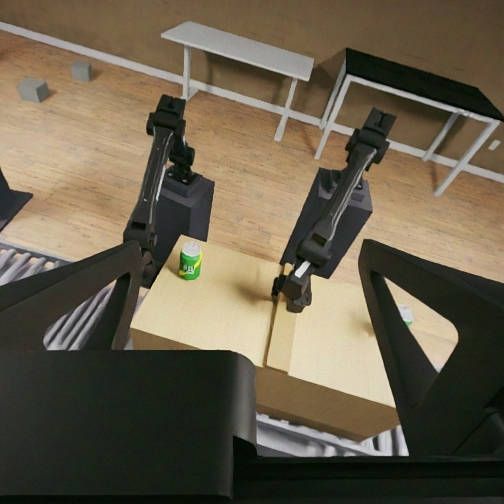

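Call:
execute_actions(actions=[{"arm3":{"joints":{"joint1_rad":-0.43,"joint6_rad":-0.42}},"arm2":{"joints":{"joint1_rad":0.23,"joint6_rad":1.65}},"arm6":{"joints":{"joint1_rad":-0.46,"joint2_rad":2.3,"joint3_rad":1.82,"joint4_rad":-1.0}}}], cameras=[])

Call:
execute_actions(actions=[{"arm3":{"joints":{"joint1_rad":-0.56,"joint6_rad":-0.55}},"arm2":{"joints":{"joint1_rad":0.12,"joint6_rad":1.5}}}], cameras=[])

Call:
execute_actions(actions=[{"arm3":{"joints":{"joint2_rad":1.2,"gripper_m":0.093}},"arm2":{"joints":{"joint1_rad":0.03,"joint6_rad":1.4,"joint4_rad":-1.1}}}], cameras=["cam_high"])

Scene clock: 22.77 s.
Joint torques (N m, as the arm reports them, + toward a larger angle): arm1=[ 1.68 -0.6  10.73  1.49 -0.04  0.09] | arm2=[  2.81 -18.91   8.02   0.29  -0.54   0.03] | arm3=[ -2.29 -14.64   5.8    0.64   0.51  -0.25] | arm4=[-1.41  6.18  9.02  2.1   0.02 -0.04] | arm5=[-0.91  6.46  9.68  1.73 -0.07  0.16] | arm6=[ -0.84 -18.53   8.94   0.49   0.05  -0.18]
arm1.joint_positions: joint1_rad=+0.290 joint2_rad=+0.640 joint3_rad=+1.371 joint4_rad=-1.472 joint5_rad=-0.299 joint6_rad=+1.886 gripper_m=+0.000
arm1.joint_status: not commanded
arm1.hand: x=-1.1084 y=+0.4956 z=+1.4580 quat_wxyz=(-0.318, -0.900, -0.120, -0.273) (m; scene frame)
arm2.joint_positions: joint1_rad=+0.191 joint2_rad=+2.152 joint3_rad=+1.657 joint4_rad=-1.006 joint5_rad=-0.286 joint6_rad=+1.646 gripper_m=+0.000
arm2.joint_status: all done
arm2.hand: x=+0.2003 y=-0.0155 z=+0.7532 quat_wxyz=(-0.026, -0.990, +0.018, -0.137) (m; scene frame)
arm3.joint_positions: joint1_rad=-0.417 joint2_rad=+2.418 joint3_rad=+1.942 joint4_rad=-1.046 joint5_rad=-0.014 joint6_rad=-0.399 gripper_m=+0.075
arm3.joint_status: all done
arm3.hand: x=+0.6282 y=+0.0429 z=+0.8670 quat_wxyz=(-0.015, -0.699, -0.715, +0.021) (m; scene frame)
arm4.joint_positions: joint1_rad=+0.044 joint2_rad=+0.486 joint3_rad=+1.446 joint4_rad=-1.300 joint5_rad=-0.035 joint6_rad=-0.418 gripper_m=+0.094
arm4.joint_status: not commanded
arm4.hand: x=+1.5579 y=-0.4943 z=+1.4322 quat_wxyz=(-0.427, +0.744, -0.337, -0.389) (m; scene frame)
arm5.joint_positions: joint1_rad=+0.580 joint2_rad=+0.433 joint3_rad=+1.427 joint4_rad=-1.192 joint5_rad=+0.247 joint6_rad=-0.161 gripper_m=+0.094
arm5.joint_status: not commanded
arm5.hand: x=+0.5668 y=-0.4768 z=+1.5650 quat_wxyz=(-0.455, +0.645, -0.426, -0.443) (m; scene frame)
arm6.joint_positions: joint1_rad=-0.454 joint2_rad=+2.320 joint3_rad=+1.790 joint4_rad=-1.003 joint5_rad=+0.298 joint6_rad=-1.891 gripper_m=+0.001
arm6.joint_status: all done
arm6.hand: x=-0.2132 y=-0.1057 z=+0.7260 quat_wxyz=(+0.039, +0.989, -0.042, +0.139) (m; scene frame)
pictures: none
No camera images: the call's "cameras" was empty. Leave "cameras" out to get every camera's image.

Scene clock: 24.53 s.
Joint torques (N m, as the arm reports them, + toward a larger angle): arm1=[ 1.7  -0.75 10.74  1.51 -0.04  0.08] | arm2=[  5.66 -19.21   8.07   0.05  -1.05   0.03] | arm3=[ -0.83 -14.96   5.78   0.34   0.06  -0.16] | arm4=[-0.68  5.87  9.08  2.09  0.03 -0.05] | arm5=[-1.51  6.22  9.43  1.68 -0.06  0.17] | arm6=[ -0.78 -18.51   8.96   0.46   0.05  -0.18]
arm1.joint_positions: joint1_rad=+0.290 joint2_rad=+0.640 joint3_rad=+1.371 joint4_rad=-1.472 joint5_rad=-0.299 joint6_rad=+1.886 gripper_m=+0.000
arm1.joint_status: not commanded
arm1.hand: x=-1.1084 y=+0.4956 z=+1.4580 quat_wxyz=(-0.318, -0.900, -0.120, -0.273) (m; scene frame)
arm2.joint_positions: joint1_rad=+0.038 joint2_rad=+2.155 joint3_rad=+1.657 joint4_rad=-1.001 joint5_rad=-0.271 joint6_rad=+1.493 gripper_m=+0.000
arm2.joint_status: joint1_rad off_target (ended at +0.038, target +0.120); the others done
arm2.hand: x=+0.0998 y=-0.0187 z=+0.7521 quat_wxyz=(-0.048, -0.991, +0.018, -0.124) (m; scene frame)
arm3.joint_positions: joint1_rad=-0.570 joint2_rad=+2.421 joint3_rad=+1.943 joint4_rad=-1.041 joint5_rad=-0.004 joint6_rad=-0.538 gripper_m=+0.075
arm3.joint_status: all done
arm3.hand: x=+0.5298 y=+0.0896 z=+0.8657 quat_wxyz=(-0.007, -0.704, -0.710, +0.026) (m; scene frame)
arm4.joint_positions: joint1_rad=+0.044 joint2_rad=+0.486 joint3_rad=+1.446 joint4_rad=-1.300 joint5_rad=-0.035 joint6_rad=-0.418 gripper_m=+0.094
arm4.joint_status: not commanded
arm4.hand: x=+1.5579 y=-0.4943 z=+1.4322 quat_wxyz=(-0.427, +0.744, -0.337, -0.389) (m; scene frame)
arm5.joint_positions: joint1_rad=+0.580 joint2_rad=+0.433 joint3_rad=+1.427 joint4_rad=-1.192 joint5_rad=+0.247 joint6_rad=-0.161 gripper_m=+0.094
arm5.joint_status: not commanded
arm5.hand: x=+0.5668 y=-0.4768 z=+1.5650 quat_wxyz=(-0.455, +0.645, -0.426, -0.443) (m; scene frame)
arm6.joint_positions: joint1_rad=-0.454 joint2_rad=+2.320 joint3_rad=+1.790 joint4_rad=-1.003 joint5_rad=+0.298 joint6_rad=-1.891 gripper_m=+0.001
arm6.joint_status: not commanded
arm6.hand: x=-0.2132 y=-0.1057 z=+0.7260 quat_wxyz=(+0.039, +0.989, -0.042, +0.139) (m; scene frame)
pictures: none
No camera images: the call's "cameras" was empty. Leave "cameras" out to get every camera's image.

Scene clock: 26.57 s.
Joint torques (N m, as the arm reports them, + toward a larger angle): arm1=[ 1.7  -0.78 10.74  1.5  -0.04  0.09] | arm2=[  5.5  -18.96   7.92  -0.74  -1.03  -0.04] | arm3=[-0.91 -6.42  7.86  2.23 -0.09 -0.12] | arm4=[-0.92  6.32  9.12  2.15 -0.03 -0.06] | arm5=[-0.68  6.24  9.63  1.72 -0.05  0.13] | arm6=[ -0.82 -18.51   8.93   0.46   0.05  -0.17]
arm1.joint_positions: joint1_rad=+0.290 joint2_rad=+0.640 joint3_rad=+1.371 joint4_rad=-1.472 joint5_rad=-0.299 joint6_rad=+1.886 gripper_m=+0.000
arm1.joint_status: not commanded
arm1.hand: x=-1.1084 y=+0.4956 z=+1.4580 quat_wxyz=(-0.318, -0.900, -0.120, -0.273) (m; scene frame)
arm2.joint_positions: joint1_rad=-0.050 joint2_rad=+2.155 joint3_rad=+1.657 joint4_rad=-1.087 joint5_rad=-0.272 joint6_rad=+1.402 gripper_m=+0.000
arm2.joint_status: joint1_rad off_target (ended at -0.050, target +0.030); the others done
arm2.hand: x=+0.0478 y=+0.0070 z=+0.7524 quat_wxyz=(-0.017, -0.991, +0.023, -0.127) (m; scene frame)
arm3.joint_positions: joint1_rad=-0.567 joint2_rad=+1.201 joint3_rad=+1.916 joint4_rad=-1.041 joint5_rad=+0.001 joint6_rad=-0.538 gripper_m=+0.093
arm3.joint_status: all done
arm3.hand: x=+0.6513 y=+0.2908 z=+1.6372 quat_wxyz=(-0.145, -0.570, -0.578, +0.566) (m; scene frame)
arm4.joint_positions: joint1_rad=+0.044 joint2_rad=+0.486 joint3_rad=+1.446 joint4_rad=-1.300 joint5_rad=-0.035 joint6_rad=-0.418 gripper_m=+0.094
arm4.joint_status: not commanded
arm4.hand: x=+1.5579 y=-0.4943 z=+1.4322 quat_wxyz=(-0.427, +0.744, -0.337, -0.389) (m; scene frame)
arm5.joint_positions: joint1_rad=+0.580 joint2_rad=+0.433 joint3_rad=+1.427 joint4_rad=-1.192 joint5_rad=+0.247 joint6_rad=-0.161 gripper_m=+0.094
arm5.joint_status: not commanded
arm5.hand: x=+0.5668 y=-0.4768 z=+1.5650 quat_wxyz=(-0.455, +0.645, -0.426, -0.443) (m; scene frame)
arm6.joint_positions: joint1_rad=-0.454 joint2_rad=+2.320 joint3_rad=+1.790 joint4_rad=-1.003 joint5_rad=+0.298 joint6_rad=-1.891 gripper_m=+0.001
arm6.joint_status: not commanded
arm6.hand: x=-0.2132 y=-0.1057 z=+0.7260 quat_wxyz=(+0.039, +0.989, -0.042, +0.139) (m; scene frame)
pictures: cam_high
Images, in order (width x height): cam_high 504x504.

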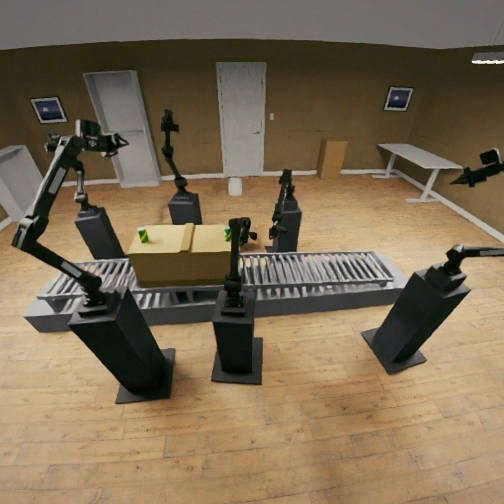

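Call:
execute_actions(actions=[{"arm2":{"joints":{"joint1_rad":-0.09,"joint6_rad":1.3}}}], cameras=[])

Call:
execute_actions(actions=[{"arm2":{"joints":{"joint1_rad":-0.21,"joint6_rad":1.2}}}], cameras=[])

Call:
execute_actions(actions=[{"arm2":{"joints":{"joint1_rad":-0.33,"joint6_rad":1.1}}}], cameras=[])

Call:
execute_actions(actions=[{"arm2":{"joints":{"joint1_rad":-0.42,"joint6_rad":1.0}}}], cameras=["cam_high","arm6_cam_wrist"])

Scene clock: 29.70 s.
Joint torques (N m, as the arm reports them, + toward a larger angle): arm1=[ 1.7  -0.8  10.72  1.5  -0.04  0.08] | arm2=[  6.03 -18.96   7.96  -1.13  -1.05   0.02] | arm3=[-0.92 -6.34  7.79  2.22 -0.1  -0.12] | arm4=[-1.22  5.91  9.24  2.17 -0.03 -0.09] | arm5=[-0.47  6.31  9.51  1.72 -0.11  0.14] | arm6=[ -0.88 -18.51   8.97   0.45   0.04  -0.18]
arm1.joint_positions: joint1_rad=+0.290 joint2_rad=+0.640 joint3_rad=+1.371 joint4_rad=-1.472 joint5_rad=-0.299 joint6_rad=+1.886 gripper_m=+0.000
arm1.joint_status: not commanded
arm1.hand: x=-1.1084 y=+0.4956 z=+1.4580 quat_wxyz=(-0.318, -0.900, -0.120, -0.273) (m; scene frame)
arm2.joint_positions: joint1_rad=-0.178 joint2_rad=+2.155 joint3_rad=+1.657 joint4_rad=-1.079 joint5_rad=-0.271 joint6_rad=+1.295 gripper_m=+0.000
arm2.joint_status: joint1_rad off_target (ended at -0.178, target -0.090); the others done
arm2.hand: x=-0.0307 y=+0.0211 z=+0.7535 quat_wxyz=(-0.037, -0.991, +0.033, -0.122) (m; scene frame)
arm3.joint_positions: joint1_rad=-0.567 joint2_rad=+1.201 joint3_rad=+1.916 joint4_rad=-1.041 joint5_rad=+0.001 joint6_rad=-0.538 gripper_m=+0.093
arm3.joint_status: not commanded
arm3.hand: x=+0.6513 y=+0.2908 z=+1.6372 quat_wxyz=(-0.145, -0.570, -0.578, +0.566) (m; scene frame)
arm4.joint_positions: joint1_rad=+0.044 joint2_rad=+0.486 joint3_rad=+1.446 joint4_rad=-1.300 joint5_rad=-0.035 joint6_rad=-0.418 gripper_m=+0.094
arm4.joint_status: not commanded
arm4.hand: x=+1.5579 y=-0.4943 z=+1.4322 quat_wxyz=(-0.427, +0.744, -0.337, -0.389) (m; scene frame)
arm5.joint_positions: joint1_rad=+0.580 joint2_rad=+0.433 joint3_rad=+1.427 joint4_rad=-1.192 joint5_rad=+0.247 joint6_rad=-0.161 gripper_m=+0.094
arm5.joint_status: not commanded
arm5.hand: x=+0.5668 y=-0.4768 z=+1.5650 quat_wxyz=(-0.455, +0.645, -0.426, -0.443) (m; scene frame)
arm6.joint_positions: joint1_rad=-0.454 joint2_rad=+2.320 joint3_rad=+1.790 joint4_rad=-1.003 joint5_rad=+0.298 joint6_rad=-1.891 gripper_m=+0.001
arm6.joint_status: not commanded
arm6.hand: x=-0.2132 y=-0.1057 z=+0.7260 quat_wxyz=(+0.039, +0.989, -0.042, +0.139) (m; scene frame)
pictures: none
No camera images: the call's "cameras" was empty. Leave "cameras" out to get every camera's image.

Scene clock: 31.10 s.
Joint torques (N m, as the arm reports them, + toward a larger angle): arm1=[ 1.75 -0.65 10.75  1.51 -0.04  0.09] | arm2=[  5.24 -18.99   7.91  -1.19  -0.97  -0.02] | arm3=[-0.97 -6.31  7.79  2.22 -0.1  -0.12] | arm4=[-1.99  6.4   9.15  2.1  -0.03 -0.03] | arm5=[-1.02  6.95  9.7   1.85 -0.09  0.1 ] | arm6=[ -0.78 -18.47   8.94   0.46   0.05  -0.18]
arm1.joint_positions: joint1_rad=+0.290 joint2_rad=+0.640 joint3_rad=+1.371 joint4_rad=-1.472 joint5_rad=-0.299 joint6_rad=+1.886 gripper_m=+0.000
arm1.joint_status: not commanded
arm1.hand: x=-1.1084 y=+0.4956 z=+1.4580 quat_wxyz=(-0.318, -0.900, -0.120, -0.273) (m; scene frame)
arm2.joint_positions: joint1_rad=-0.286 joint2_rad=+2.155 joint3_rad=+1.658 joint4_rad=-1.077 joint5_rad=-0.273 joint6_rad=+1.200 gripper_m=+0.000
arm2.joint_status: joint1_rad off_target (ended at -0.286, target -0.210); the others done
arm2.hand: x=-0.0943 y=+0.0414 z=+0.7549 quat_wxyz=(-0.052, -0.991, +0.038, -0.118) (m; scene frame)
arm3.joint_positions: joint1_rad=-0.567 joint2_rad=+1.201 joint3_rad=+1.916 joint4_rad=-1.041 joint5_rad=+0.001 joint6_rad=-0.538 gripper_m=+0.093
arm3.joint_status: not commanded
arm3.hand: x=+0.6513 y=+0.2908 z=+1.6372 quat_wxyz=(-0.145, -0.570, -0.578, +0.566) (m; scene frame)
arm4.joint_positions: joint1_rad=+0.044 joint2_rad=+0.486 joint3_rad=+1.446 joint4_rad=-1.300 joint5_rad=-0.035 joint6_rad=-0.418 gripper_m=+0.094
arm4.joint_status: not commanded
arm4.hand: x=+1.5579 y=-0.4943 z=+1.4322 quat_wxyz=(-0.427, +0.744, -0.337, -0.389) (m; scene frame)
arm5.joint_positions: joint1_rad=+0.580 joint2_rad=+0.433 joint3_rad=+1.427 joint4_rad=-1.192 joint5_rad=+0.247 joint6_rad=-0.161 gripper_m=+0.094
arm5.joint_status: not commanded
arm5.hand: x=+0.5668 y=-0.4768 z=+1.5650 quat_wxyz=(-0.455, +0.645, -0.426, -0.443) (m; scene frame)
arm6.joint_positions: joint1_rad=-0.454 joint2_rad=+2.320 joint3_rad=+1.790 joint4_rad=-1.003 joint5_rad=+0.298 joint6_rad=-1.891 gripper_m=+0.001
arm6.joint_status: not commanded
arm6.hand: x=-0.2132 y=-0.1057 z=+0.7260 quat_wxyz=(+0.039, +0.989, -0.042, +0.139) (m; scene frame)
pictures: none
No camera images: the call's "cameras" was empty. Leave "cameras" out to get every camera's image.

Scene clock: 33.00 s.
Joint torques (N m, as the arm reports them, + toward a larger angle): arm1=[ 1.68 -0.78 10.73  1.51 -0.04  0.08] | arm2=[  3.1  -19.     7.92  -1.23  -0.99  -0.05] | arm3=[-0.89 -6.29  7.77  2.21 -0.1  -0.12] | arm4=[-1.29  5.65  9.25  2.04  0.   -0.08] | arm5=[-0.54  6.15  9.47  1.61 -0.05  0.12] | arm6=[ -0.77 -18.61   8.95   0.46   0.04  -0.17]
arm1.joint_positions: joint1_rad=+0.290 joint2_rad=+0.640 joint3_rad=+1.371 joint4_rad=-1.472 joint5_rad=-0.299 joint6_rad=+1.886 gripper_m=+0.000
arm1.joint_status: not commanded
arm1.hand: x=-1.1084 y=+0.4956 z=+1.4580 quat_wxyz=(-0.318, -0.900, -0.120, -0.273) (m; scene frame)
arm2.joint_positions: joint1_rad=-0.312 joint2_rad=+2.155 joint3_rad=+1.658 joint4_rad=-1.076 joint5_rad=-0.273 joint6_rad=+1.168 gripper_m=+0.000
arm2.joint_status: joint6_rad time_out (moved -0.031 of -0.100); the others done
arm2.on_its_own: joint1_rad is held at -0.270, not at your -0.330, since a time_out; joint6_rad is held at +1.166, not at your +1.100, since a time_out
arm2.hand: x=-0.1096 y=+0.0475 z=+0.7551 quat_wxyz=(-0.056, -0.991, +0.036, -0.117) (m; scene frame)
arm3.joint_positions: joint1_rad=-0.567 joint2_rad=+1.201 joint3_rad=+1.916 joint4_rad=-1.041 joint5_rad=+0.001 joint6_rad=-0.538 gripper_m=+0.093
arm3.joint_status: not commanded
arm3.hand: x=+0.6513 y=+0.2908 z=+1.6372 quat_wxyz=(-0.145, -0.570, -0.578, +0.566) (m; scene frame)
arm4.joint_positions: joint1_rad=+0.044 joint2_rad=+0.486 joint3_rad=+1.446 joint4_rad=-1.300 joint5_rad=-0.035 joint6_rad=-0.418 gripper_m=+0.094
arm4.joint_status: not commanded
arm4.hand: x=+1.5579 y=-0.4943 z=+1.4322 quat_wxyz=(-0.427, +0.744, -0.337, -0.389) (m; scene frame)
arm5.joint_positions: joint1_rad=+0.580 joint2_rad=+0.433 joint3_rad=+1.427 joint4_rad=-1.192 joint5_rad=+0.247 joint6_rad=-0.161 gripper_m=+0.094
arm5.joint_status: not commanded
arm5.hand: x=+0.5668 y=-0.4768 z=+1.5650 quat_wxyz=(-0.455, +0.645, -0.426, -0.443) (m; scene frame)
arm6.joint_positions: joint1_rad=-0.454 joint2_rad=+2.320 joint3_rad=+1.790 joint4_rad=-1.003 joint5_rad=+0.298 joint6_rad=-1.891 gripper_m=+0.001
arm6.joint_status: not commanded
arm6.hand: x=-0.2135 y=-0.1056 z=+0.7260 quat_wxyz=(+0.039, +0.989, -0.042, +0.139) (m; scene frame)
pictures: none
joint command not followed: on one or more control steps a check withheld the commanded joint targets of the arm2 arm, and it was not sent them on those steps.
cause: the commanded joint targets would bring a part of the robot too close to another arm (this arm's wrist (the part past joint 4) and the other arm's wrist (the part past joint 4)); next, command targets that bring no part of the robot closer to that arm.
No camera images: the call's "cameras" was empty. Leave "cameras" out to get every camera's image.

not run: a stop came earlier in this reply.

Call:
execute_actions(actions=[{"arm2":{"joints":{"joint1_rad":-0.33,"joint6_rad":1.1}},"arm6":{"joints":{"joint2_rad":2.2,"joint3_rad":1.52,"joint4_rad":-0.5}}}], cameras=[])

Call:
execute_actions(actions=[{"arm2":{"joints":{"joint1_rad":-0.43,"joint6_rad":1.0}}}], cameras=["cam_high","arm6_cam_wrist"])

Scene clock: 35.37 s.
Joint torques (N m, as the arm reports them, + toward a larger angle): arm1=[ 1.66 -0.74 10.75  1.51 -0.05  0.08] | arm2=[  4.11 -19.     7.89  -1.16  -0.81  -0.03] | arm3=[-0.87 -6.24  7.79  2.23 -0.09 -0.12] | arm4=[-1.18  5.66  9.2   2.13 -0.01 -0.03] | arm5=[-0.97  6.67  9.55  1.65 -0.03  0.12] | arm6=[ -0.84 -16.42   7.03   1.84   0.04  -0.14]
arm1.joint_positions: joint1_rad=+0.290 joint2_rad=+0.640 joint3_rad=+1.371 joint4_rad=-1.472 joint5_rad=-0.299 joint6_rad=+1.886 gripper_m=+0.000
arm1.joint_status: not commanded
arm1.hand: x=-1.1084 y=+0.4956 z=+1.4580 quat_wxyz=(-0.318, -0.900, -0.120, -0.273) (m; scene frame)
arm2.joint_positions: joint1_rad=-0.389 joint2_rad=+2.155 joint3_rad=+1.659 joint4_rad=-1.077 joint5_rad=-0.278 joint6_rad=+1.101 gripper_m=+0.000
arm2.joint_status: joint1_rad off_target (ended at -0.389, target -0.330); the others done
arm2.hand: x=-0.1523 y=+0.0672 z=+0.7564 quat_wxyz=(-0.066, -0.990, +0.040, -0.114) (m; scene frame)
arm3.joint_positions: joint1_rad=-0.567 joint2_rad=+1.201 joint3_rad=+1.916 joint4_rad=-1.041 joint5_rad=+0.001 joint6_rad=-0.538 gripper_m=+0.093
arm3.joint_status: not commanded
arm3.hand: x=+0.6513 y=+0.2908 z=+1.6372 quat_wxyz=(-0.145, -0.570, -0.578, +0.566) (m; scene frame)
arm4.joint_positions: joint1_rad=+0.044 joint2_rad=+0.486 joint3_rad=+1.446 joint4_rad=-1.300 joint5_rad=-0.035 joint6_rad=-0.418 gripper_m=+0.094
arm4.joint_status: not commanded
arm4.hand: x=+1.5579 y=-0.4943 z=+1.4322 quat_wxyz=(-0.427, +0.744, -0.337, -0.389) (m; scene frame)
arm5.joint_positions: joint1_rad=+0.580 joint2_rad=+0.433 joint3_rad=+1.427 joint4_rad=-1.192 joint5_rad=+0.247 joint6_rad=-0.161 gripper_m=+0.094
arm5.joint_status: not commanded
arm5.hand: x=+0.5668 y=-0.4768 z=+1.5650 quat_wxyz=(-0.455, +0.645, -0.426, -0.443) (m; scene frame)
arm6.joint_positions: joint1_rad=-0.454 joint2_rad=+2.208 joint3_rad=+1.510 joint4_rad=-0.519 joint5_rad=+0.298 joint6_rad=-1.892 gripper_m=+0.001
arm6.joint_status: all done
arm6.hand: x=-0.2098 y=-0.0975 z=+0.7206 quat_wxyz=(-0.107, +0.973, -0.066, +0.192) (m; scene frame)
pictures: none
joint command not followed: on one or more control steps a check withheld the commanded joint targets of the arm2 arm, and it was not sent them on those steps.
cause: the commanded joint targets would bring a part of the robot too close to another arm (this arm's wrist (the part past joint 4) and the other arm's wrist (the part past joint 4)); next, command targets that bring no part of the robot closer to that arm.
No camera images: the call's "cameras" was empty. Leave "cameras" out to get every camera's image.

Scene clock: 36.73 s.
Joint torques (N m, as the arm reports them, + toward a larger angle): arm1=[ 1.62 -0.79 10.74  1.51 -0.04  0.09] | arm2=[  4.65 -19.16   7.06  -1.23  -0.87   0.  ] | arm3=[-0.91 -6.35  7.8   2.21 -0.1  -0.12] | arm4=[-2.08  5.61  9.07  2.13 -0.03 -0.11] | arm5=[-1.29  6.27  9.56  1.88 -0.04  0.15] | arm6=[ -0.85 -16.53   7.05   1.85   0.05  -0.14]
arm1.joint_positions: joint1_rad=+0.290 joint2_rad=+0.640 joint3_rad=+1.371 joint4_rad=-1.472 joint5_rad=-0.299 joint6_rad=+1.886 gripper_m=+0.000
arm1.joint_status: not commanded
arm1.hand: x=-1.1084 y=+0.4956 z=+1.4580 quat_wxyz=(-0.318, -0.900, -0.120, -0.273) (m; scene frame)
arm2.joint_positions: joint1_rad=-0.496 joint2_rad=+2.155 joint3_rad=+1.673 joint4_rad=-1.075 joint5_rad=-0.277 joint6_rad=+0.997 gripper_m=+0.000
arm2.joint_status: joint1_rad off_target (ended at -0.496, target -0.430); the others done
arm2.hand: x=-0.2144 y=+0.0961 z=+0.7622 quat_wxyz=(-0.084, -0.990, +0.041, -0.101) (m; scene frame)
arm3.joint_positions: joint1_rad=-0.567 joint2_rad=+1.201 joint3_rad=+1.916 joint4_rad=-1.041 joint5_rad=+0.001 joint6_rad=-0.538 gripper_m=+0.093
arm3.joint_status: not commanded
arm3.hand: x=+0.6513 y=+0.2908 z=+1.6372 quat_wxyz=(-0.145, -0.570, -0.578, +0.566) (m; scene frame)
arm4.joint_positions: joint1_rad=+0.044 joint2_rad=+0.486 joint3_rad=+1.446 joint4_rad=-1.300 joint5_rad=-0.035 joint6_rad=-0.418 gripper_m=+0.094
arm4.joint_status: not commanded
arm4.hand: x=+1.5579 y=-0.4943 z=+1.4322 quat_wxyz=(-0.427, +0.744, -0.337, -0.389) (m; scene frame)
arm5.joint_positions: joint1_rad=+0.580 joint2_rad=+0.433 joint3_rad=+1.427 joint4_rad=-1.192 joint5_rad=+0.247 joint6_rad=-0.161 gripper_m=+0.094
arm5.joint_status: not commanded
arm5.hand: x=+0.5668 y=-0.4768 z=+1.5650 quat_wxyz=(-0.455, +0.645, -0.426, -0.443) (m; scene frame)
arm6.joint_positions: joint1_rad=-0.454 joint2_rad=+2.208 joint3_rad=+1.510 joint4_rad=-0.519 joint5_rad=+0.298 joint6_rad=-1.892 gripper_m=+0.001
arm6.joint_status: not commanded
arm6.hand: x=-0.2098 y=-0.0975 z=+0.7206 quat_wxyz=(-0.107, +0.973, -0.066, +0.192) (m; scene frame)
pictures: arm6_cam_wrist, cam_high
Images, in order (width x height): arm6_cam_wrist 504x504, cam_high 504x504.

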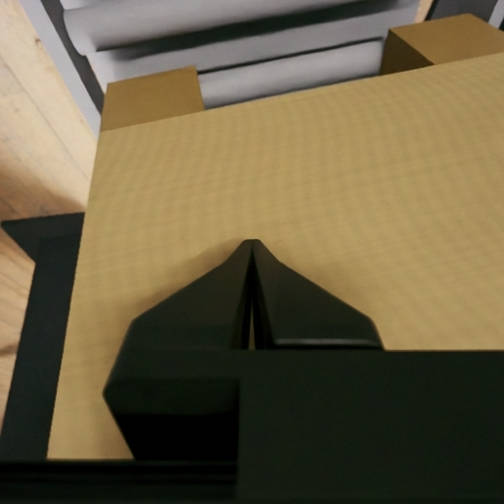

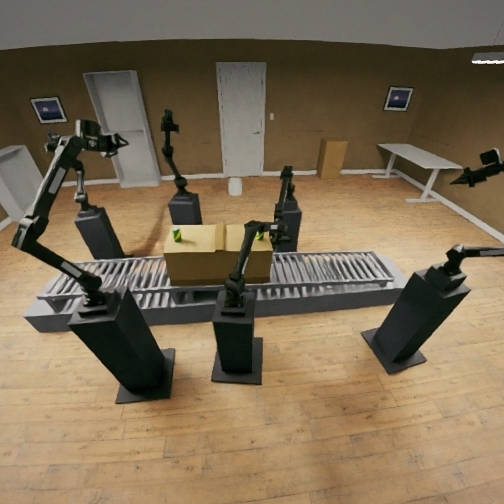

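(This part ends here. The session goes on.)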